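## Task

Take plate K83 out of plate nest N1 and set it level on the block of real-time cycler Q1, sitting within the block's locators, with its well A1 in the block corner labelled A1. Close Q1's lid over the plate using the LID key. Q1 is loose on the table and must finish in its original spot and orientation. Press START on Q1 so a run is under way and still running at the end; a running cycle counts against you if anything you needed to fix is still wrong. Anything held in place only by the robot at the end is not counted as done. Finally release and move the gripper away; resting against START or Q1's housing is still considered clear.

## Robot and tools

Robot: one Franka FR3 arm (seven joints) carrying a Robotiq 2F-140 two-finger gripper, with a single camera, cam_wrist (896x504), fixed to the hand. There is only one arm, so every command covers just that arm.

Frame: the scene frame has its origin on the table surface beneath the arm base, +z up, +y to the left when facing along +x. The arm base may be slightly tilted. Results report end_effector_position (metres) and end_effector_quat_wxyz for the point between the closed finger pads; this readout gets less accurate at long reach. Closed fingertips extend about 33 mm past that point, open ones about 9 mm. The fingers point along the gripper's +z and open/close along its y.

Plate orientation: on any labelled item, well A1 sits at the labelled short end, in the corner farther from the labelled long side. Q1's upper front keys, left to right when facing it: CLEAR, START, LID, STOP. LID toggles the lid open/shut; LID and START are ignored while the lid is still moving. If the lid hits something it stops and the lamp goes red; then only CLEAR helps, which releases and opens the lid. A blue lamp means a run is on. Q1 is not anchored, so avoid shoving it; it must end where and how it began. Loose objects may get bumped occasionally by outside disturbances. Never push or drop anything off the table.

Tool execute_actions, argument actions: a list holding at most one entry, or empty.
- Empty list: no command, just returns the state plus camera pictures.
- Motion entry: {"rows": [...], "steps": n}, n from 10 to 15 (default 15), each step 1/30 s. Up to 15 rows; each is used for one step and the final row is held for any remaining steps. Each row is one list of 10 numbers in this order: fr3_joint1 (waist), fr3_joint2 (shoulder), fr3_joint3 (upper arm roll), fr3_joint4 (elbow), fr3_joint5 (forearm roll), fr3_joint6 (wrist pitch), fr3_joint7 (wrist roll), then gripper position, gripper force_limit, gripper speed. The first seven are absolute target joint angles in radians, in the same form as the Joint positions line. Stated ranges: waist -2.744..2.744, shoulder -1.784..1.784, upper arm roll -2.901..2.901, elbow -3.042..-0.152, forearm roll -2.807..2.807, wrist pitch 0.544..4.517, wrist roll -3.016..3.016. Real ends may differ by up to 0.018 rad. A target beyond a stated end by more than 0.018 and farther out than the current angle gets the call rejected (nothing sent); targets past the real end are clipped, reported by "joint sent to its limit" (possibly referring to an earlier action).
- The last three numbers are scaled -1..1. position: +1 fully open (140 mm), about -0.8 pads touch, -1 closes until blocked. force_limit: about 14 N at -1, 60 N at 0, 107 N at +1. speed: about 30, 140, 250 mm/s at -1, 0, +1.
- Wait entry: {"steps": n}, n up to 300, no new command; counts from the previous result.
- pictures: true adds images; otherwise only an empty list returns them.

Motion limits: each step the commanded angle stays within a lead of the measured one (0.248 rad for joints 1-4, 0.677 forearm roll, 0.715 wrist pitch, 1.54 wrist roll), and all joints are pulled back if the hand would jump over 70 mm. Large moves therefore need several calls. The result arrives 10 steps before the action ends; those steps finish while you compose the next call, and the arm keeps heading to the last row until it settles or a step is HELD.

Result lines: Joint positions and Joint velocities (column order, rad and rad/s); object_status for the gripper: 0 moving, 1 blocked while opening, 2 blocked while closing (a grip), 3 reached target or pads met. position_measured is in counts (3 open, 230 pads touching), not linear. HELD marks steps where your row was partly or wholly not sent; "joint command not followed" means the clearance check altered targets (mounting blocks count as arm). MOTOR HOT warns of heating under load; an OVER-TEMPERATURE FAULT brakes the arm until it cools.

Gripping: send position -1 and confirm object_status 2. Closed fingers stay put until position changes by at least 0.01 or the object slips. To squeeze harder, raise force_limit and switch position between -1 and -0.98. Closing pushes the tips about 24 mm farther from the hand, so keep clearance above surfaces.

Faults: contact torque at a joint's limit (85 N m joints 1-4, 11 N m joints 5-7) or an external force of 85 N anywhere on arm, tool or load (weight included) halts the arm for 10 s and drops the rest of the call. Avoid hard pushes, slams and drops.

zoom_image: camera "cam_wrist", region [x0, y0, x1, y1] in pixels of its latest image, origin top-left, at most 504x504; gives a sharper crop.

Calibration: cam_wrist pinhole+radial, K=[[316,0,445.772],[0,316,252.955],[0,0,1]], distortion and T_world_to_cam as listed in results; pose derives from joint readings and may be off by about 0.5 degrees and 2.5 mm.

read_manual: returns licence texts only (section "licences").

finished_scene: pass the current scene number; ends it irreversibly, reports success, and gives the next task. Order per scene: locate plate and Q1, open lid if needed, grasp plate, place with A1 correct, release, shut lid with LID, press START, check lamp blue, move away, then finish.

Each tool is called after "Emit:" in YAML: its name, and indented under it one key for each argument.

## Session

Emit:
execute_actions:
  actions: []

Scene clock: 0.00 s of 10800.00 s.
end_effector_position=(+0.4008, -0.3741, +0.3001) position_measured=3 object_status=3 end_effector_quat_wxyz=(-0.246, +0.782, -0.565, -0.096)
Joint positions: [-0.989  0.334  0.001 -1.669  0.391  1.62  -1.381]
Joint velocities: [-0.    -0.    -0.     0.001  0.001  0.001  0.002]

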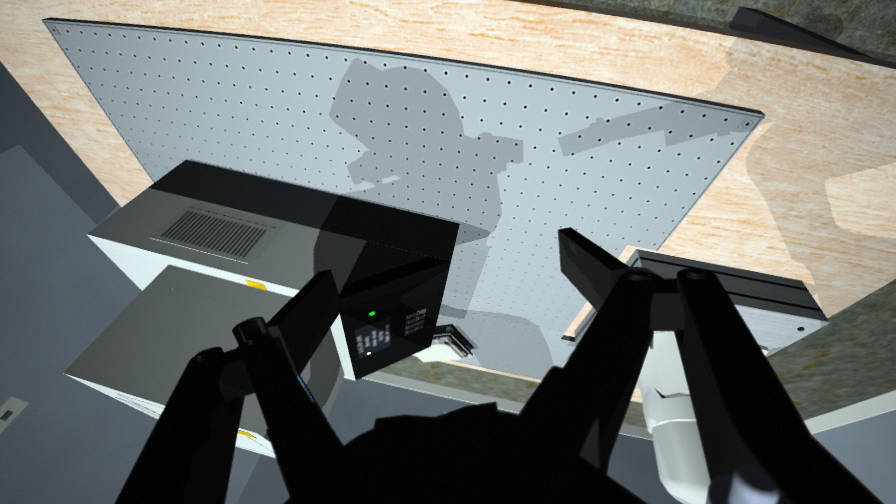

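Emit:
execute_actions:
  actions:
    - {"rows":[[-0.3,-0.2,0,-1.6,0,1.4,-1.57,1,0,0]]}

Emit:
execute_actions:
  actions:
    - {"steps":90}
  pictures: true

Scene clock: 0.70 s of 10800.00 s.
end_effector_position=(+0.4009, -0.3463, +0.3609) position_measured=3 object_status=3 end_effector_quat_wxyz=(-0.155, +0.855, -0.484, -0.101)
Joint positions: [-0.85   0.21  -0.015 -1.648  0.226  1.55  -1.416]
Joint velocities: [ 0.957 -0.961  0.105  0.219 -0.682 -0.327 -0.187]
Steps of this call (steps 1 to 16: nothing new was sent; steps 17 to 21: the first 5 steps of this action). Readings (joint positions | what the end effector reports):
17: [-0.971 0.325 -0.010 -1.669 0.354 1.606 -1.388] | position_measured=3 object_status=3
18: [-0.945 0.302 -0.016 -1.668 0.314 1.589 -1.396] | position_measured=3 object_status=3
20: [-0.883 0.242 -0.017 -1.655 0.251 1.561 -1.410] | position_measured=3 object_status=3
21: the state above

Scene clock: 3.70 s of 10800.00 s.
end_effector_position=(+0.4489, -0.1269, +0.5761) position_measured=3 object_status=3 end_effector_quat_wxyz=(+0.001, +0.990, -0.143, +0.008)
Joint positions: [-0.3   -0.201  0.001 -1.598  0.003  1.403 -1.563]
Joint velocities: [-0.001 -0.     0.    -0.     0.002 -0.001  0.   ]
Kept back: nothing.
Steps of this call (steps 1 to 10: the last 10 steps of your previous action; steps 11 to 45: the robot went on to your last target; steps 46 to 90: nothing new was sent). Readings (joint positions | what the end effector reports):
1: [-0.816 0.178 -0.013 -1.641 0.204 1.540 -1.422] | position_measured=3 object_status=3
2: [-0.782 0.145 -0.011 -1.635 0.184 1.530 -1.428] | position_measured=3 object_status=3
4: [-0.714 0.080 -0.007 -1.626 0.151 1.514 -1.439] | position_measured=3 object_status=3
8: [-0.574 -0.046 -0.003 -1.613 0.099 1.486 -1.459] | position_measured=3 object_status=3
90: the state above
The arm was judged still, so your last target was given up. Only a new action makes it travel on or press farther. Fingers that are still opening or closing keep moving.
camera_calibration (this result's frames):
cam_wrist: T_world_to_cam=[[-0.428424, -0.903351, -0.0202687, 0.0899829], [-0.86877, 0.40565, 0.284054, 0.295788], [-0.248378, 0.139304, -0.958594, 0.867549], [0, 0, 0, 1]] pos_world=[0.511003, -0.159554, 0.749432]

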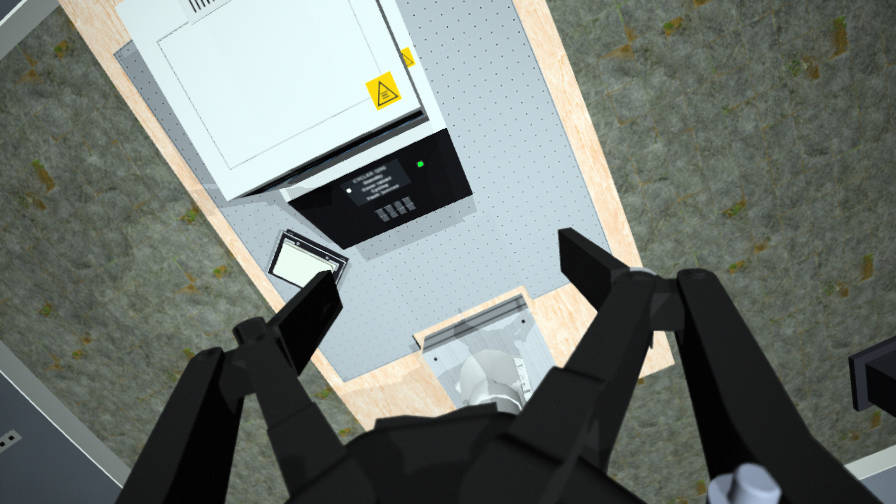

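Emit:
zoom_image:
  camera: "cam_wrist"
  region: [240,100,500,310]

Emit:
execute_actions:
  actions:
    - {"rows":[[0.2,-0.6,0,-2.2,0,1.9,-1.37,1,0,0]]}

Emit:
execute_actions:
  actions:
    - {"steps":90}
  pictures: true

Region (240, 100, 500, 310) of cam_wrist's 896x504 image, scaled by 1.938, with more detail than that image has; it fills the top 407 rows of this view, and the rest is white.

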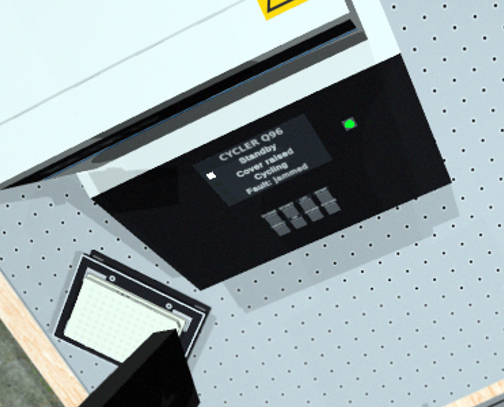

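Scene clock: 4.37 s of 10800.00 s.
end_effector_position=(+0.4604, -0.0542, +0.5798) position_measured=3 object_status=3 end_effector_quat_wxyz=(+0.004, +0.993, -0.084, +0.082)
Joint positions: [-0.128 -0.366 -0.011 -1.794 -0.001  1.583 -1.522]
Joint velocities: [ 1.177 -1.175  0.127 -1.177  0.     0.872  0.234]
Steps of this call (steps 1 to 15: nothing new was sent; steps 16 to 20: the first 5 steps of this action). Readings (joint positions | what the end effector reports):
16: [-0.277 -0.222 -0.010 -1.633 0.001 1.441 -1.555] | position_measured=3 object_status=3
17: [-0.245 -0.254 -0.014 -1.674 -0.000 1.479 -1.547] | position_measured=3 object_status=3
19: [-0.170 -0.326 -0.013 -1.753 -0.001 1.550 -1.530] | position_measured=3 object_status=3
20: the state above

Scene clock: 7.37 s of 10800.00 s.
end_effector_position=(+0.4390, +0.1006, +0.5193) position_measured=3 object_status=3 end_effector_quat_wxyz=(-0.027, +0.988, +0.012, +0.149)
Joint positions: [ 0.199 -0.599  0.001 -2.198 -0.     1.897 -1.377]
Joint velocities: [-0.     0.     0.     0.     0.001 -0.001  0.001]
Kept back: nothing.
Steps of this call (steps 1 to 10: the last 10 steps of your previous action; steps 11 to 45: the robot went on to your last target; steps 46 to 90: nothing new was sent). Readings (joint positions | what the end effector reports):
1: [-0.085 -0.407 -0.009 -1.837 -0.001 1.615 -1.514] | position_measured=3 object_status=3
2: [-0.039 -0.446 -0.007 -1.879 -0.001 1.644 -1.506] | position_measured=3 object_status=3
4: [0.051 -0.514 -0.002 -1.971 -0.001 1.702 -1.490] | position_measured=3 object_status=3
8: [0.173 -0.584 0.008 -2.150 -0.000 1.802 -1.452] | position_measured=3 object_status=3
90: the state above
The arm was judged still, so your last target was given up. Only a new action makes it travel on or press farther. Fingers that are still opening or closing keep moving.
camera_calibration (this result's frames):
cam_wrist: T_world_to_cam=[[-0.110294, -0.987587, -0.111833, 0.20644], [-0.993899, 0.109508, 0.0131652, 0.436422], [-0.000755104, 0.112603, -0.99364, 0.691074], [0, 0, 0, 1]] pos_world=[0.457051, 0.0782685, 0.70402]

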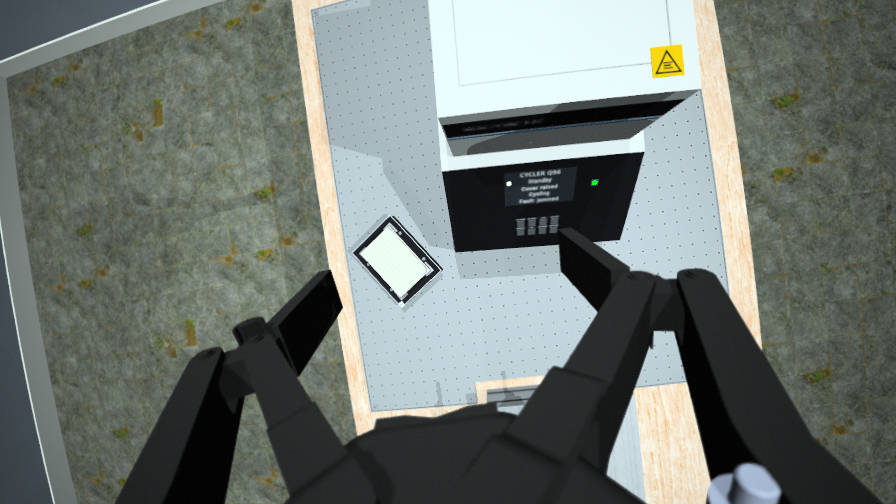

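Emit:
execute_actions:
  actions:
    - {"rows":[[0,-0.9,0,-2.8,0,2.9,-1.57,1,0,0]]}

Emit:
execute_actions:
  actions:
    - {"steps":100}
  pictures: true

Scene clock: 8.40 s of 10800.00 s.
end_effector_position=(+0.4663, +0.0603, +0.5421) position_measured=3 object_status=3 end_effector_quat_wxyz=(-0.033, +0.963, -0.017, +0.266)
Joint positions: [ 0.1   -0.738  0.004 -2.361  0.001  2.157 -1.412]
Joint velocities: [-0.522 -0.896 -0.05  -1.039 -0.001  1.715 -0.22 ]
Steps of this call (steps 1 to 26: nothing new was sent; steps 27 to 31: the first 5 steps of this action). Readings (joint positions | what the end effector reports):
27: [0.182 -0.616 0.007 -2.225 0.000 1.940 -1.383] | position_measured=3 object_status=3
28: [0.160 -0.645 0.008 -2.259 0.000 1.990 -1.390] | position_measured=3 object_status=3
30: [0.119 -0.707 0.005 -2.325 0.001 2.096 -1.404] | position_measured=3 object_status=3
31: the state above

Scene clock: 11.73 s of 10800.00 s.
end_effector_position=(+0.5053, +0.0119, +0.5368) position_measured=3 object_status=3 end_effector_quat_wxyz=(-0.004, +0.876, +0.006, +0.482)
Joint positions: [ 0.001 -0.899 -0.001 -2.798  0.001  2.897 -1.563]
Joint velocities: [ 0.001 -0.     0.001  0.001 -0.001  0.002 -0.001]
Kept back: nothing.
Steps of this call (steps 1 to 10: the last 10 steps of your previous action; steps 11 to 45: the robot went on to your last target; steps 46 to 100: nothing new was sent). Readings (joint positions | what the end effector reports):
1: [0.083 -0.768 0.003 -2.399 0.001 2.223 -1.420] | position_measured=3 object_status=3
2: [0.066 -0.798 0.002 -2.445 0.001 2.301 -1.429] | position_measured=3 object_status=3
4: [0.030 -0.862 0.000 -2.584 0.001 2.497 -1.455] | position_measured=3 object_status=3
8: [0.005 -0.888 -0.001 -2.767 0.001 2.711 -1.493] | position_measured=3 object_status=3
100: the state above
The arm was judged still, so your last target was given up. Only a new action makes it travel on or press farther. Fingers that are still opening or closing keep moving.
camera_calibration (this result's frames):
cam_wrist: T_world_to_cam=[[-0.0535166, -0.988332, -0.142604, 0.115957], [-0.759609, 0.13299, -0.636638, 0.74189], [0.648175, 0.0742524, -0.757863, 0.264518], [0, 0, 0, 1]] pos_world=[0.398297, -0.0037016, 0.68932]

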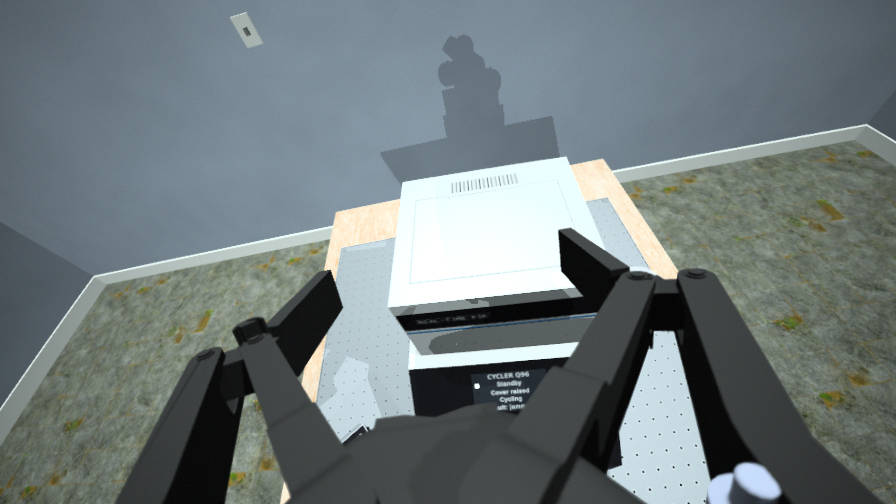

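Emit:
execute_actions:
  actions:
    - {"rows":[[-0.09,-0.176,0,-2.268,0,2.092,1.48,-1,0,0]]}

Emit:
execute_actions:
  actions:
    - {"steps":120}
  pictures: true

Scene clock: 12.87 s of 10800.00 s.
end_effector_position=(+0.5164, -0.0118, +0.4945) position_measured=32 object_status=0 end_effector_quat_wxyz=(-0.060, +0.912, -0.184, +0.362)
Joint positions: [-0.047 -0.734  0.001 -2.619 -0.     2.627 -1.198]
Joint velocities: [-0.266  1.304 -0.003  1.329  0.001 -1.67   2.64 ]
Steps of this call (steps 1 to 29: nothing new was sent; steps 30 to 34: the first 5 steps of this action). Readings (joint positions | what the end effector reports):
30: [-0.006 -0.880 0.001 -2.773 -0.000 2.851 -1.504] | position_measured=3 object_status=0
31: [-0.018 -0.847 0.001 -2.737 -0.000 2.797 -1.436] | position_measured=9 object_status=0
33: [-0.037 -0.776 0.001 -2.663 -0.000 2.686 -1.288] | position_measured=24 object_status=0
34: the state above

Scene clock: 23.20 s of 10800.00 s.
end_effector_position=(+0.5396, -0.0316, +0.3896) position_measured=233 object_status=3 end_effector_quat_wxyz=(-0.088, +0.769, -0.621, +0.126)
Joint positions: [-0.082 -0.315  0.001 -2.3    0.004  2.285 -0.276]
Joint velocities: [ 0.001  0.001 -0.     0.001 -0.003 -0.    -0.001]
FORCE FAULT: contact force on the arm reached its limit, and the arm stopped for 10 seconds. The contact can be on any part of the arm, not only on its tool. The arm's remaining commands of this call were not run. The arm holds still and accepts commands again. Move the arm away from the contact; if what it grips holds it there, let go first. Pushing or pulling that hard again can fault the arm again.
Kept back: nothing.
The stop began at step 10 of this call (marked STOPPED below). From that step on the arm followed nothing that you had sent. 1 step, steps kept back included, did not run and will not run. Nothing is kept back now, and the robot has no last target.
Steps of this call (steps 1 to 9: the first 9 steps of the 10 kept back from your previous action; steps 10 to 310: the stop). Readings (joint positions | what the end effector reports):
1: [-0.055 -0.685 0.001 -2.568 -0.000 2.564 -1.094] | position_measured=39 object_status=0
2: [-0.064 -0.626 0.002 -2.505 -0.000 2.496 -0.967] | position_measured=47 object_status=0
4: [-0.077 -0.499 0.000 -2.384 -0.000 2.390 -0.707] | position_measured=62 object_status=0
8: [-0.084 -0.340 -0.001 -2.318 -0.000 2.295 -0.367] | position_measured=92 object_status=0
10: [-0.081 -0.316 0.002 -2.293 0.004 2.281 -0.276] | position_measured=108 object_status=0 STOPPED
310: the state above
camera_calibration (this result's frames):
cam_wrist: T_world_to_cam=[[-0.945762, -0.0602659, -0.319222, 0.633389], [-0.144392, 0.958226, 0.246888, 0.0299795], [0.291008, 0.27959, -0.914956, 0.394412], [0, 0, 0, 1]] pos_world=[0.488587, -0.100829, 0.555659]

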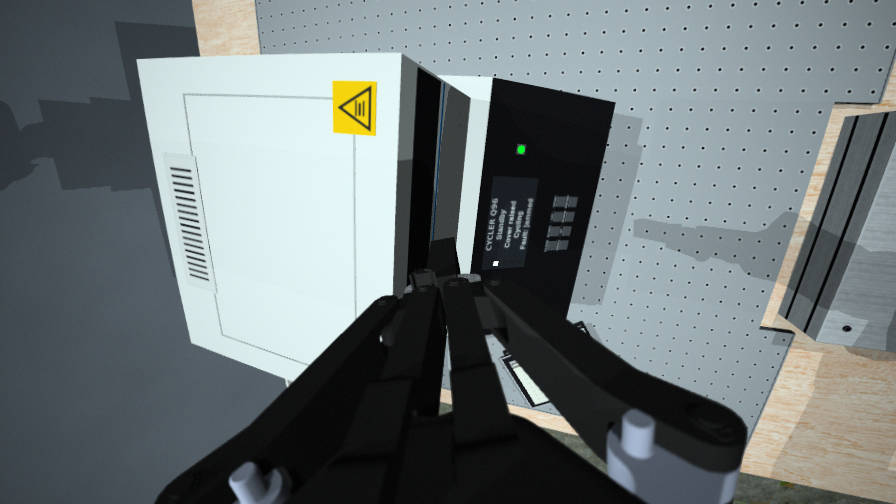

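Emit:
execute_actions:
  actions:
    - {"rows":[[-0.09,-0.45,0,-2.35,0,1.85,1.48,-1,0,0]]}

Emit:
execute_actions:
  actions:
    - {"steps":60}

Emit:
execute_actions:
  actions:
    - {"rows":[[-0.09,-0.3,0,-2.35,0,2.0,1.48,-1,0,0]]}

Emit:
execute_actions:
  actions:
    - {"steps":40}
  pictures: true

Scene clock: 23.73 s of 10800.00 s.
end_effector_position=(+0.4796, -0.0295, +0.3858) position_measured=233 object_status=3 end_effector_quat_wxyz=(+0.067, -0.617, +0.782, -0.062)
Joint positions: [-0.086 -0.398  0.001 -2.331  0.004  2.106  0.166]
Joint velocities: [-0.023 -0.471  0.    -0.126  0.    -1.05   3.038]
Steps of this call (steps 1 to 11: nothing new was sent; steps 12 to 16: the first 5 steps of this action). Readings (joint positions | what the end effector reports):
12: [-0.082 -0.326 0.001 -2.305 0.004 2.255 -0.209] | position_measured=233 object_status=3
13: [-0.083 -0.344 0.001 -2.314 0.004 2.217 -0.127] | position_measured=233 object_status=3
15: [-0.085 -0.381 0.001 -2.327 0.004 2.142 0.062] | position_measured=233 object_status=3
16: the state above

Scene clock: 25.73 s of 10800.00 s.
end_effector_position=(+0.3969, -0.0255, +0.3717) position_measured=233 object_status=3 end_effector_quat_wxyz=(-0.019, -0.014, +1.000, +0.000)
Joint positions: [-0.089 -0.448  0.001 -2.348  0.003  1.853  1.471]
Joint velocities: [-0.001 -0.001 -0.    -0.001 -0.    -0.001  0.007]
Kept back: nothing.
Steps of this call (steps 1 to 10: the last 10 steps of your previous action; steps 11 to 60: the robot went on to your last target). Readings (joint positions | what the end effector reports):
1: [-0.086 -0.412 0.001 -2.335 0.004 2.069 0.275] | position_measured=233 object_status=3
2: [-0.087 -0.425 0.001 -2.338 0.004 2.034 0.391] | position_measured=233 object_status=3
4: [-0.088 -0.441 0.001 -2.343 0.003 1.975 0.603] | position_measured=233 object_status=3
8: [-0.089 -0.448 0.001 -2.347 0.003 1.908 0.912] | position_measured=233 object_status=3
60: the state above
The arm was judged still, so your last target was given up. Only a new action makes it travel on or press farther. Fingers that are still opening or closing keep moving.

Scene clock: 25.90 s of 10800.00 s.
end_effector_position=(+0.4158, -0.0272, +0.3225) position_measured=233 object_status=3 end_effector_quat_wxyz=(-0.041, -0.014, +0.999, +0.002)
Joint positions: [-0.089 -0.316  0.001 -2.35   0.003  1.942  1.472]
Joint velocities: [-0.001  0.424 -0.001 -0.122 -0.002  0.293  0.002]
Steps of this call (steps 1 to 5: the first 5 steps of this action). Readings (joint positions | what the end effector reports):
1: [-0.089 -0.429 0.001 -2.342 0.003 1.874 1.472] | position_measured=233 object_status=3
2: [-0.089 -0.393 0.001 -2.337 0.003 1.899 1.472] | position_measured=233 object_status=3
4: [-0.089 -0.334 0.001 -2.346 0.003 1.932 1.472] | position_measured=233 object_status=3
5: the state above

Scene clock: 27.23 s of 10800.00 s.
end_effector_position=(+0.4311, -0.0283, +0.3180) position_measured=233 object_status=3 end_effector_quat_wxyz=(-0.024, -0.013, +1.000, +0.001)
Joint positions: [-0.089 -0.299  0.001 -2.352  0.003  1.997  1.473]
Joint velocities: [-0.002  0.001 -0.     0.001 -0.    -0.    -0.   ]
Kept back: nothing.
Steps of this call (steps 1 to 10: the last 10 steps of your previous action; steps 11 to 30: the robot went on to your last target; steps 31 to 40: nothing new was sent). Readings (joint positions | what the end effector reports):
1: [-0.089 -0.306 0.001 -2.353 0.003 1.951 1.472] | position_measured=233 object_status=3
2: [-0.089 -0.300 0.001 -2.354 0.003 1.959 1.472] | position_measured=233 object_status=3
4: [-0.089 -0.298 0.001 -2.354 0.003 1.971 1.473] | position_measured=233 object_status=3
8: [-0.089 -0.299 0.001 -2.352 0.003 1.985 1.473] | position_measured=233 object_status=3
40: the state above
The arm was judged still, so your last target was given up. Only a new action makes it travel on or press farther. Fingers that are still opening or closing keep moving.
camera_calibration (this result's frames):
cam_wrist: T_world_to_cam=[[0.12775, 0.991525, -0.023633, -0.018864], [0.959924, -0.117615, 0.254386, -0.480053], [0.24945, -0.0551837, -0.966814, 0.384506], [0, 0, 0, 1]] pos_world=[0.367309, -0.016539, 0.493418]

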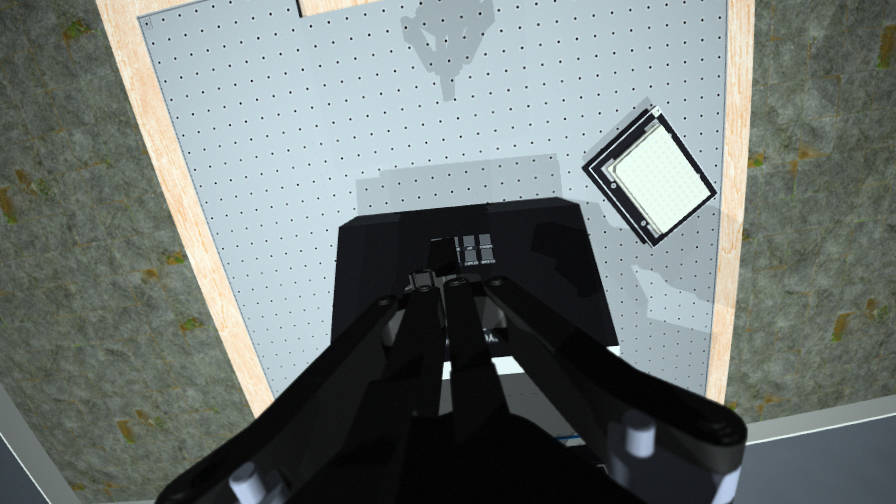

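Emit:
execute_actions:
  actions:
    - {"rows":[[-0.09,-0.1,0,-2.4,0,2.22,1.48,-1,0,0]]}

Emit:
execute_actions:
  actions:
    - {"rows":[[-0.09,0.1,0,-2.39,0,2.435,1.48,-1,0,0]]}

Emit:
execute_actions:
  actions:
    - {"steps":40}
  pictures: true

Scene clock: 28.07 s of 10800.00 s.
end_effector_position=(+0.4339, -0.0290, +0.2398) position_measured=233 object_status=3 end_effector_quat_wxyz=(-0.058, -0.013, +0.998, +0.003)
Joint positions: [-0.089 -0.137  0.001 -2.387  0.003  2.124  1.473]
Joint velocities: [ 0.001  0.77   0.001 -0.334  0.001  0.507  0.   ]
Steps of this call (steps 1 to 20: nothing new was sent; steps 21 to 25: the first 5 steps of this action). Readings (joint positions | what the end effector reports):
21: [-0.089 -0.282 0.001 -2.351 0.003 2.022 1.473] | position_measured=233 object_status=3
22: [-0.089 -0.245 0.001 -2.354 0.003 2.052 1.473] | position_measured=233 object_status=3
24: [-0.089 -0.167 0.001 -2.375 0.003 2.105 1.473] | position_measured=233 object_status=3
25: the state above

Scene clock: 38.60 s of 10800.00 s.
end_effector_position=(+0.4615, -0.0316, +0.1729) position_measured=233 object_status=3 end_effector_quat_wxyz=(-0.050, -0.013, +0.999, +0.002)
Joint positions: [-0.089  0.04   0.001 -2.379  0.002  2.309  1.473]
Joint velocities: [-0.002  0.001 -0.     0.001  0.001  0.     0.   ]
FORCE FAULT: contact force on the arm reached its limit, and the arm stopped for 10 seconds. The contact can be on any part of the arm, not only on its tool. The arm's remaining commands of this call were not run. The arm holds still and accepts commands again. Move the arm away from the contact; if what it grips holds it there, let go first. Pushing or pulling that hard again can fault the arm again.
Kept back: nothing.
The stop began at step 16 of this call (marked STOPPED below). From that step on the arm followed nothing that you had sent. 10 steps, steps kept back included, did not run and will not run. Nothing is kept back now, and the robot has no last target.
Steps of this call (steps 1 to 10: the last 10 steps of your previous action; steps 11 to 15: the first 5 steps of this action; steps 16 to 316: the stop). Readings (joint positions | what the end effector reports):
11: [-0.089 -0.075 0.001 -2.392 0.002 2.234 1.473] | position_measured=233 object_status=3
12: [-0.089 -0.030 0.001 -2.382 0.002 2.271 1.473] | position_measured=233 object_status=3
14: [-0.089 0.046 0.001 -2.384 0.002 2.321 1.473] | position_measured=233 object_status=3
16: [-0.089 0.038 0.001 -2.378 0.002 2.307 1.473] | position_measured=233 object_status=3 STOPPED
18: [-0.089 0.040 0.001 -2.379 0.002 2.309 1.473] | position_measured=233 object_status=3
316: the state above

Scene clock: 38.63 s of 10800.00 s.
end_effector_position=(+0.4615, -0.0316, +0.1729) position_measured=233 object_status=3 end_effector_quat_wxyz=(-0.050, -0.013, +0.999, +0.002)
Joint positions: [-0.089  0.04   0.001 -2.379  0.002  2.309  1.473]
Joint velocities: [ 0.    -0.001 -0.001 -0.001  0.001 -0.001  0.001]
Kept back: nothing.
A stop began in an earlier call of the same reply, so what this call sent did not run. Send another action.
Steps of this call (step 1: nothing new was sent). Readings (joint positions | what the end effector reports):
1: the state above
camera_calibration (this result's frames):
cam_wrist: T_world_to_cam=[[0.12745, 0.99147, -0.0272659, -0.022134], [0.971891, -0.119352, 0.202934, -0.469477], [0.197949, -0.0523634, -0.978813, 0.26234], [0, 0, 0, 1]] pos_world=[0.407171, -0.0203508, 0.351451]

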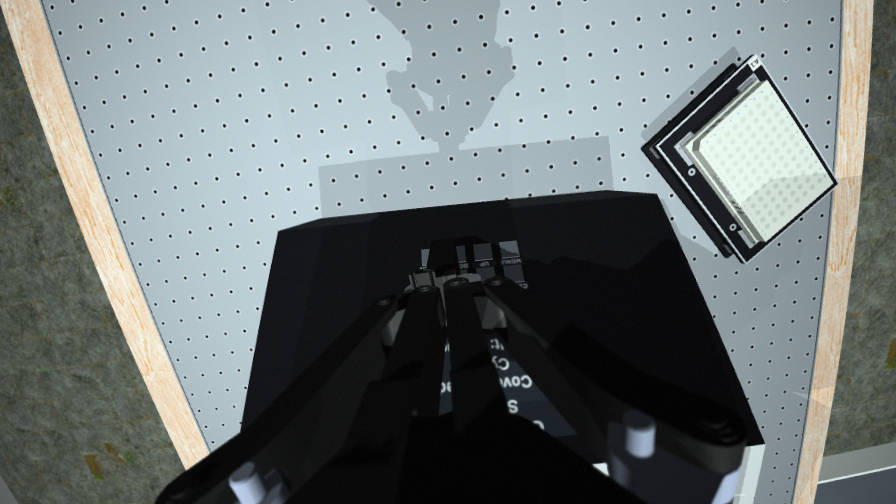

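Emit:
execute_actions:
  actions:
    - {"rows":[[-0.089,0.0,0,-2.379,0,2.3,1.48,-1,0,0],[-0.08,-0.03,0,-2.379,0,2.3,1.48,-1,0,0],[-0.066,-0.03,0,-2.379,0,2.31,1.48,-1,0,0]]}

Emit:
execute_actions:
  actions:
    - {"steps":40}
  pictures: true

Scene clock: 39.13 s of 10800.00 s.
end_effector_position=(+0.4741, -0.0260, +0.1999) position_measured=233 object_status=3 end_effector_quat_wxyz=(-0.023, -0.019, +1.000, -0.000)
Joint positions: [-0.074 -0.018 -0.001 -2.379  0.002  2.306  1.473]
Joint velocities: [ 0.112 -0.245  0.018  0.06  -0.     0.028 -0.   ]
Steps of this call (steps 1 to 10: nothing new was sent; steps 11 to 15: the first 5 steps of this action). Readings (joint positions | what the end effector reports):
11: [-0.089 0.034 0.001 -2.381 0.002 2.307 1.473] | position_measured=233 object_status=3
12: [-0.088 0.021 0.000 -2.384 0.002 2.305 1.473] | position_measured=233 object_status=3
14: [-0.079 -0.008 -0.001 -2.382 0.002 2.306 1.473] | position_measured=233 object_status=3
15: the state above

Scene clock: 40.47 s of 10800.00 s.
end_effector_position=(+0.4785, -0.0224, +0.2066) position_measured=233 object_status=3 end_effector_quat_wxyz=(-0.015, -0.023, +1.000, -0.001)
Joint positions: [-0.067 -0.03   0.    -2.377  0.002  2.308  1.473]
Joint velocities: [ 0.001  0.    -0.001  0.001 -0.001  0.    -0.001]
Kept back: nothing.
Steps of this call (steps 1 to 10: the last 10 steps of your previous action; steps 11 to 30: the robot went on to your last target; steps 31 to 40: nothing new was sent). Readings (joint positions | what the end effector reports):
1: [-0.071 -0.024 -0.000 -2.378 0.002 2.307 1.473] | position_measured=233 object_status=3
2: [-0.069 -0.028 0.000 -2.377 0.002 2.308 1.473] | position_measured=233 object_status=3
4: [-0.067 -0.030 0.000 -2.377 0.002 2.308 1.473] | position_measured=233 object_status=3
8: [-0.067 -0.030 0.000 -2.377 0.002 2.308 1.473] | position_measured=233 object_status=3
40: the state above
The arm was judged still, so your last target was given up. Only a new action makes it travel on or press farther. Fingers that are still opening or closing keep moving.
camera_calibration (this result's frames):
cam_wrist: T_world_to_cam=[[0.107704, 0.993907, -0.023414, -0.0238243], [0.957651, -0.0973921, 0.270961, -0.498431], [0.267029, -0.051606, -0.962306, 0.255959], [0, 0, 0, 1]] pos_world=[0.41154, -0.0116551, 0.380808]

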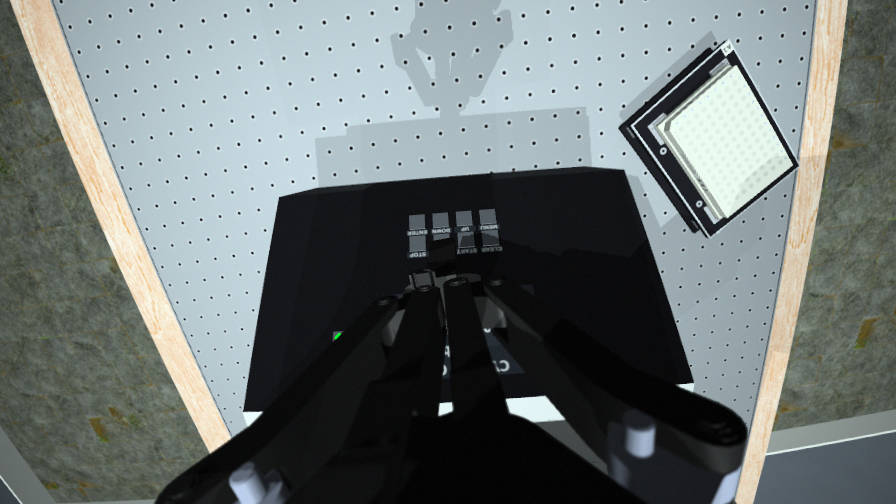

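Emit:
execute_actions:
  actions:
    - {"rows":[[-0.077,-0.02,0,-2.379,0,2.315,1.48,-1,0,0],[-0.077,-0.01,0,-2.379,0,2.32,1.48,-1,0,0],[-0.077,0.0,0,-2.379,0,2.325,1.48,-1,0,0],[-0.077,0.01,0,-2.379,0,2.33,1.48,-1,0,0],[-0.077,0.02,0,-2.379,0,2.335,1.48,-1,0,0]]}

Emit:
execute_actions:
  actions:
    - {"steps":40}
  pictures: true

Scene clock: 41.13 s of 10800.00 s.
end_effector_position=(+0.4760, -0.0258, +0.1947) position_measured=233 object_status=3 end_effector_quat_wxyz=(-0.023, -0.020, +1.000, -0.000)
Joint positions: [-0.075 -0.004  0.001 -2.377  0.002  2.318  1.473]
Joint velocities: [-0.021  0.278  0.001 -0.001  0.     0.083 -0.001]
Steps of this call (steps 1 to 15: nothing new was sent; steps 16 to 20: the first 5 steps of this action). Readings (joint positions | what the end effector reports):
16: [-0.069 -0.029 0.001 -2.377 0.002 2.309 1.473] | position_measured=233 object_status=3
17: [-0.071 -0.026 0.001 -2.377 0.002 2.310 1.473] | position_measured=233 object_status=3
19: [-0.074 -0.012 0.001 -2.377 0.002 2.315 1.473] | position_measured=233 object_status=3
20: the state above

Scene clock: 42.47 s of 10800.00 s.
end_effector_position=(+0.4734, -0.0261, +0.1838) position_measured=233 object_status=3 end_effector_quat_wxyz=(-0.030, -0.019, +0.999, +0.000)
Joint positions: [-0.076  0.019  0.001 -2.379  0.002  2.33   1.473]
Joint velocities: [0.    0.    0.    0.001 0.001 0.    0.001]
Kept back: nothing.
Steps of this call (steps 1 to 10: the last 10 steps of your previous action; steps 11 to 30: the robot went on to your last target; steps 31 to 40: nothing new was sent). Readings (joint positions | what the end effector reports):
1: [-0.075 0.005 0.001 -2.377 0.002 2.321 1.473] | position_measured=233 object_status=3
2: [-0.076 0.011 0.001 -2.378 0.002 2.322 1.473] | position_measured=233 object_status=3
4: [-0.076 0.018 0.001 -2.379 0.002 2.325 1.473] | position_measured=233 object_status=3
8: [-0.076 0.019 0.001 -2.379 0.002 2.328 1.473] | position_measured=233 object_status=3
40: the state above
The arm was judged still, so your last target was given up. Only a new action makes it travel on or press farther. Fingers that are still opening or closing keep moving.
camera_calibration (this result's frames):
cam_wrist: T_world_to_cam=[[0.11527, 0.993017, -0.0250871, -0.0233818], [0.964362, -0.105817, 0.242504, -0.485862], [0.238156, -0.0521464, -0.969826, 0.250245], [0, 0, 0, 1]] pos_world=[0.411645, -0.0151444, 0.359931]

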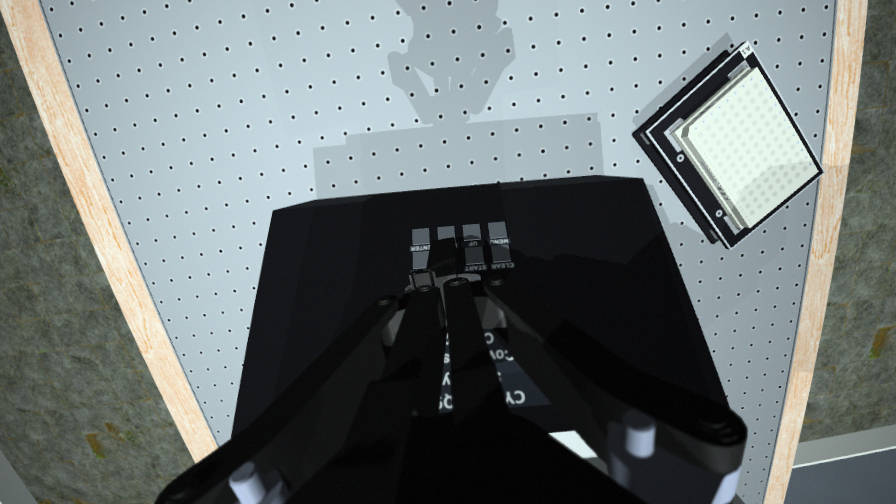

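Emit:
execute_actions:
  actions:
    - {"rows":[[-0.073,0.026,0,-2.379,0,2.34,1.48,-1,0,0],[-0.073,0.032,0,-2.379,0,2.345,1.48,-1,0,0],[-0.073,0.04,0,-2.379,0,2.35,1.48,-1,0,0]]}

Emit:
execute_actions:
  actions:
    - {"steps":30}

Emit:
execute_actions:
  actions:
    - {"rows":[[-0.073,-0.6,0,-2.5,0,1.9,-1.64,1,0,0]]}

Emit:
execute_actions:
  actions:
    - {"steps":150}
  pictures: true

Scene clock: 43.20 s of 10800.00 s.
end_effector_position=(+0.4738, -0.0261, +0.1831) position_measured=233 object_status=3 end_effector_quat_wxyz=(-0.030, -0.019, +0.999, +0.000)
Joint positions: [-0.075  0.022  0.    -2.377  0.002  2.33   1.474]
Joint velocities: [ 0.     0.007 -0.002  0.008 -0.001 -0.006  0.002]
Steps of this call (steps 1 to 17: nothing new was sent; steps 18 to 22: the first 5 steps of this action). Readings (joint positions | what the end effector reports):
18: [-0.076 0.020 0.001 -2.379 0.002 2.330 1.473] | position_measured=233 object_status=3
19: [-0.075 0.021 0.001 -2.379 0.002 2.331 1.474] | position_measured=233 object_status=3
21: [-0.075 0.022 0.000 -2.378 0.002 2.330 1.474] | position_measured=233 object_status=3
22: the state above

Scene clock: 44.20 s of 10800.00 s.
end_effector_position=(+0.4739, -0.0261, +0.1831) position_measured=233 object_status=3 end_effector_quat_wxyz=(-0.030, -0.019, +0.999, +0.000)
Joint positions: [-0.075  0.023  0.    -2.377  0.002  2.329  1.475]
Joint velocities: [-0.001  0.     0.     0.002  0.     0.001 -0.   ]
Kept back: nothing.
Steps of this call (steps 1 to 10: the last 10 steps of your previous action; steps 11 to 15: the robot went on to your last target; steps 16 to 30: nothing new was sent). Readings (joint positions | what the end effector reports):
1: [-0.075 0.022 0.000 -2.377 0.002 2.330 1.474] | position_measured=233 object_status=3
2: [-0.075 0.022 0.000 -2.377 0.002 2.330 1.474] | position_measured=233 object_status=3
4: [-0.075 0.023 0.000 -2.377 0.002 2.329 1.474] | position_measured=233 object_status=3
8: [-0.075 0.023 0.000 -2.377 0.002 2.329 1.474] | position_measured=233 object_status=3
30: the state above
The arm was judged still, so your last target was given up. Only a new action makes it travel on or press farther. Fingers that are still opening or closing keep moving.

Scene clock: 44.37 s of 10800.00 s.
end_effector_position=(+0.4149, -0.0225, +0.2224) position_measured=204 object_status=0 end_effector_quat_wxyz=(-0.062, -0.224, +0.972, +0.016)
Joint positions: [-0.075 -0.156  0.    -2.457  0.002  2.162  1.06 ]
Joint velocities: [ 0.002 -1.467 -0.    -0.38  -0.001 -1.022 -3.048]
Steps of this call (steps 1 to 5: the first 5 steps of this action). Readings (joint positions | what the end effector reports):
1: [-0.075 0.005 0.000 -2.389 0.002 2.303 1.414] | position_measured=233 object_status=0
2: [-0.075 -0.029 0.000 -2.409 0.002 2.268 1.340] | position_measured=231 object_status=0
4: [-0.075 -0.108 0.000 -2.443 0.002 2.198 1.163] | position_measured=212 object_status=0
5: the state above

Scene clock: 49.37 s of 10800.00 s.
end_effector_position=(+0.3662, -0.0185, +0.3631) position_measured=3 object_status=3 end_effector_quat_wxyz=(+0.002, +1.000, +0.003, +0.007)
Joint positions: [-0.074 -0.601  0.    -2.499  0.002  1.903 -1.633]
Joint velocities: [-0.001  0.    -0.001 -0.    -0.     0.     0.001]
Kept back: nothing.
Steps of this call (steps 1 to 10: the last 10 steps of your previous action; steps 11 to 75: the robot went on to your last target; steps 76 to 140: nothing new was sent; then 0.33 s passed at rest). Readings (joint positions | what the end effector reports):
1: [-0.075 -0.208 0.000 -2.469 0.002 2.128 0.946] | position_measured=196 object_status=0
2: [-0.075 -0.265 0.000 -2.478 0.002 2.096 0.825] | position_measured=189 object_status=0
4: [-0.075 -0.389 0.000 -2.489 0.002 2.043 0.568] | position_measured=174 object_status=0
8: [-0.074 -0.576 0.000 -2.486 0.002 1.971 -0.054] | position_measured=143 object_status=0
140: the state above
The arm was judged still, so your last target was given up. Only a new action makes it travel on or press farther. Fingers that are still opening or closing keep moving.
camera_calibration (this result's frames):
cam_wrist: T_world_to_cam=[[-0.148447, -0.988792, -0.0159302, 0.0425089], [-0.94857, 0.137817, 0.284994, 0.264356], [-0.279605, 0.0574173, -0.958397, 0.637586], [0, 0, 0, 1]] pos_world=[0.435343, -0.0310087, 0.536398]

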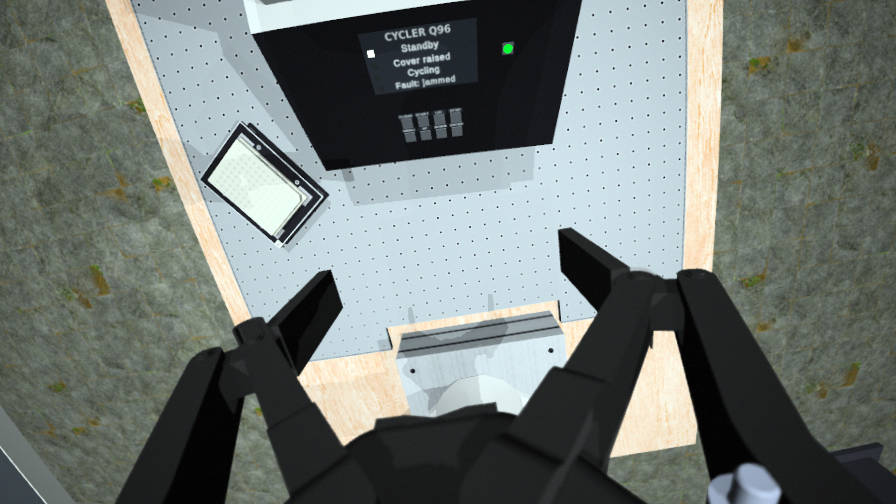

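Emit:
execute_actions:
  actions:
    - {"rows":[[-0.073,-0.1,0,-2.379,0,2.2,1.48,-1,0,0]]}

Emit:
execute_actions:
  actions:
    - {"steps":90}

Emit:
execute_actions:
  actions:
    - {"rows":[[-0.073,0.01,0,-2.379,0,2.29,1.48,-1,0,0]]}

Emit:
execute_actions:
  actions:
    - {"steps":30}

Emit:
execute_actions:
  actions:
    - {"rows":[[-0.073,0.016,0,-2.379,0,2.295,1.48,-1,0,0],[-0.073,0.022,0,-2.379,0,2.3,1.48,-1,0,0],[-0.073,0.028,0,-2.379,0,2.305,1.48,-1,0,0],[-0.073,0.034,0,-2.379,0,2.31,1.48,-1,0,0],[-0.073,0.04,0,-2.379,0,2.315,1.48,-1,0,0],[-0.073,0.046,0,-2.379,0,2.32,1.48,-1,0,0]]}

Emit:
execute_actions:
  actions:
    - {"steps":30}
  pictures: true

Emit:
execute_actions:
  actions:
    - {"rows":[[-0.073,-0.6,0,-2.3,0,1.9,-1.64,1,0,0]]}

Emit:
execute_actions:
  actions:
    - {"steps":150}
  pictures: true

Scene clock: 50.40 s of 10800.00 s.
end_effector_position=(+0.4327, -0.0222, +0.3308) position_measured=32 object_status=0 end_effector_quat_wxyz=(-0.001, +0.965, -0.261, +0.012)
Joint positions: [-0.074 -0.371  0.    -2.401  0.002  2.044 -1.099]
Joint velocities: [ 0.002  1.709 -0.001  0.328 -0.001  0.757  3.558]
Steps of this call (steps 1 to 26: nothing new was sent; steps 27 to 31: the first 5 steps of this action). Readings (joint positions | what the end effector reports):
27: [-0.074 -0.577 0.000 -2.481 0.002 1.922 -1.553] | position_measured=3 object_status=0
28: [-0.074 -0.533 0.000 -2.455 0.002 1.954 -1.454] | position_measured=9 object_status=0
30: [-0.074 -0.428 0.000 -2.415 0.002 2.017 -1.222] | position_measured=24 object_status=0
31: the state above

Scene clock: 53.40 s of 10800.00 s.
end_effector_position=(+0.4543, -0.0240, +0.2297) position_measured=233 object_status=3 end_effector_quat_wxyz=(-0.038, -0.021, +0.999, +0.001)
Joint positions: [-0.074 -0.099  0.    -2.381  0.001  2.197  1.473]
Joint velocities: [ 0.001  0.001  0.001  0.     0.    -0.001  0.001]
Kept back: nothing.
Steps of this call (steps 1 to 10: the last 10 steps of your previous action; steps 11 to 75: the robot went on to your last target; steps 76 to 90: nothing new was sent). Readings (joint positions | what the end effector reports):
1: [-0.074 -0.314 0.000 -2.392 0.002 2.066 -0.980] | position_measured=39 object_status=0
2: [-0.074 -0.257 0.000 -2.387 0.001 2.087 -0.849] | position_measured=47 object_status=0
4: [-0.074 -0.161 0.000 -2.385 0.001 2.122 -0.537] | position_measured=62 object_status=0
8: [-0.074 -0.099 0.000 -2.389 0.001 2.159 0.092] | position_measured=92 object_status=0
90: the state above
The arm was judged still, so your last target was given up. Only a new action makes it travel on or press farther. Fingers that are still opening or closing keep moving.

Scene clock: 53.57 s of 10800.00 s.
end_effector_position=(+0.4533, -0.0241, +0.1892) position_measured=233 object_status=3 end_effector_quat_wxyz=(-0.057, -0.021, +0.998, +0.002)
Joint positions: [-0.074 -0.003  0.    -2.38   0.001  2.253  1.473]
Joint velocities: [ 0.     0.311 -0.    -0.084 -0.001  0.17   0.001]
Steps of this call (steps 1 to 5: the first 5 steps of this action). Readings (joint positions | what the end effector reports):
1: [-0.074 -0.085 0.000 -2.375 0.001 2.211 1.473] | position_measured=233 object_status=3
2: [-0.074 -0.058 0.000 -2.371 0.001 2.227 1.473] | position_measured=233 object_status=3
4: [-0.074 -0.015 0.000 -2.376 0.001 2.247 1.473] | position_measured=233 object_status=3
5: the state above

Scene clock: 54.57 s of 10800.00 s.
end_effector_position=(+0.4605, -0.0246, +0.1844) position_measured=233 object_status=3 end_effector_quat_wxyz=(-0.048, -0.021, +0.999, +0.002)
Joint positions: [-0.074  0.011  0.    -2.381  0.001  2.287  1.473]
Joint velocities: [ 0.    -0.001 -0.    -0.001  0.001  0.001  0.001]
Kept back: nothing.
Steps of this call (steps 1 to 10: the last 10 steps of your previous action; steps 11 to 30: the robot went on to your last target). Readings (joint positions | what the end effector reports):
1: [-0.074 0.005 0.000 -2.381 0.001 2.258 1.473] | position_measured=233 object_status=3
2: [-0.074 0.009 0.000 -2.382 0.001 2.262 1.473] | position_measured=233 object_status=3
4: [-0.074 0.011 0.000 -2.382 0.001 2.270 1.473] | position_measured=233 object_status=3
8: [-0.074 0.011 0.000 -2.381 0.001 2.279 1.473] | position_measured=233 object_status=3
30: the state above
The arm was judged still, so your last target was given up. Only a new action makes it travel on or press farther. Fingers that are still opening or closing keep moving.

Scene clock: 54.73 s of 10800.00 s.
end_effector_position=(+0.4613, -0.0246, +0.1787) position_measured=233 object_status=3 end_effector_quat_wxyz=(-0.049, -0.021, +0.999, +0.002)
Joint positions: [-0.074  0.025  0.    -2.38   0.001  2.297  1.473]
Joint velocities: [-0.001  0.16  -0.001  0.001 -0.001  0.089  0.   ]
Steps of this call (steps 1 to 5: the first 5 steps of this action). Readings (joint positions | what the end effector reports):
1: [-0.074 0.011 0.000 -2.381 0.001 2.287 1.473] | position_measured=233 object_status=3
2: [-0.074 0.013 0.000 -2.380 0.001 2.289 1.473] | position_measured=233 object_status=3
4: [-0.074 0.020 0.000 -2.380 0.001 2.294 1.473] | position_measured=233 object_status=3
5: the state above

Scene clock: 55.73 s of 10800.00 s.
end_effector_position=(+0.4606, -0.0246, +0.1717) position_measured=233 object_status=3 end_effector_quat_wxyz=(-0.052, -0.020, +0.998, +0.002)
Joint positions: [-0.074  0.042  0.    -2.379  0.001  2.307  1.474]
Joint velocities: [-0.    -0.    -0.001 -0.002  0.     0.001 -0.   ]
Kept back: nothing.
Steps of this call (steps 1 to 10: the last 10 steps of your previous action; steps 11 to 30: the robot went on to your last target). Readings (joint positions | what the end effector reports):
1: [-0.074 0.031 0.000 -2.380 0.001 2.301 1.473] | position_measured=233 object_status=3
2: [-0.074 0.036 0.000 -2.380 0.001 2.304 1.473] | position_measured=233 object_status=3
4: [-0.074 0.042 0.000 -2.380 0.001 2.307 1.473] | position_measured=233 object_status=3
8: [-0.074 0.042 0.000 -2.379 0.001 2.307 1.473] | position_measured=233 object_status=3
30: the state above
The arm was judged still, so your last target was given up. Only a new action makes it travel on or press farther. Fingers that are still opening or closing keep moving.
camera_calibration (this result's frames):
cam_wrist: T_world_to_cam=[[0.111986, 0.993309, -0.0282053, -0.0216439], [0.974559, -0.104238, 0.198417, -0.467571], [0.19415, -0.0497077, -0.979712, 0.263668], [0, 0, 0, 1]] pos_world=[0.406909, -0.0141332, 0.350483]

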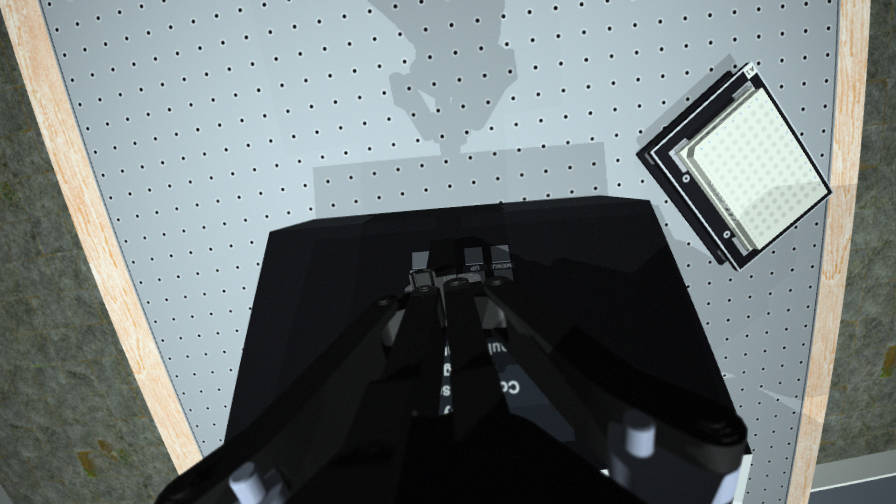

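Scene clock: 55.90 s of 10800.00 s.
end_effector_position=(+0.4615, -0.0242, +0.2576) position_measured=204 object_status=0 end_effector_quat_wxyz=(-0.028, -0.232, +0.972, +0.006)
Joint positions: [-0.074 -0.133  0.    -2.343  0.001  2.143  1.047]
Joint velocities: [-0.002 -1.323 -0.     0.284 -0.001 -0.759 -2.65 ]
Steps of this call (steps 1 to 5: the first 5 steps of this action). Readings (joint positions | what the end effector reports):
1: [-0.074 0.026 0.000 -2.378 0.001 2.272 1.400] | position_measured=233 object_status=0
2: [-0.074 -0.008 0.000 -2.373 0.001 2.233 1.314] | position_measured=231 object_status=0
4: [-0.074 -0.089 0.000 -2.352 0.001 2.170 1.138] | position_measured=212 object_status=0
5: the state above

Scene clock: 60.90 s of 10800.00 s.
end_effector_position=(+0.4277, -0.0212, +0.4664) position_measured=3 object_status=3 end_effector_quat_wxyz=(+0.008, +0.994, +0.004, +0.107)
Joint positions: [-0.074 -0.601  0.    -2.299  0.001  1.903 -1.633]
Joint velocities: [-0.     0.001 -0.001 -0.001  0.    -0.001  0.   ]
Kept back: nothing.
Steps of this call (steps 1 to 10: the last 10 steps of your previous action; steps 11 to 75: the robot went on to your last target; steps 76 to 150: nothing new was sent). Readings (joint positions | what the end effector reports):
1: [-0.074 -0.178 0.000 -2.334 0.001 2.118 0.954] | position_measured=196 object_status=0
2: [-0.074 -0.225 0.000 -2.327 0.001 2.095 0.858] | position_measured=189 object_status=0
4: [-0.074 -0.322 0.000 -2.317 0.001 2.056 0.662] | position_measured=174 object_status=0
8: [-0.074 -0.519 0.000 -2.302 0.001 1.988 0.158] | position_measured=143 object_status=0
150: the state above
The arm was judged still, so your last target was given up. Only a new action makes it travel on or press farther. Fingers that are still opening or closing keep moving.
camera_calibration (this result's frames):
cam_wrist: T_world_to_cam=[[-0.141632, -0.989354, -0.033458, 0.0558675], [-0.986375, 0.138186, 0.0892703, 0.40116], [-0.0836965, 0.0456457, -0.995445, 0.68718], [0, 0, 0, 1]] pos_world=[0.461121, -0.0315287, 0.650107]

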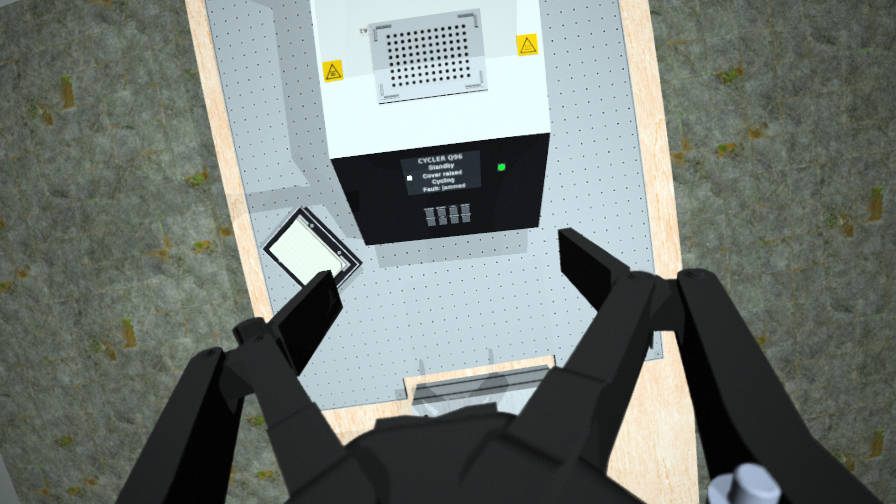

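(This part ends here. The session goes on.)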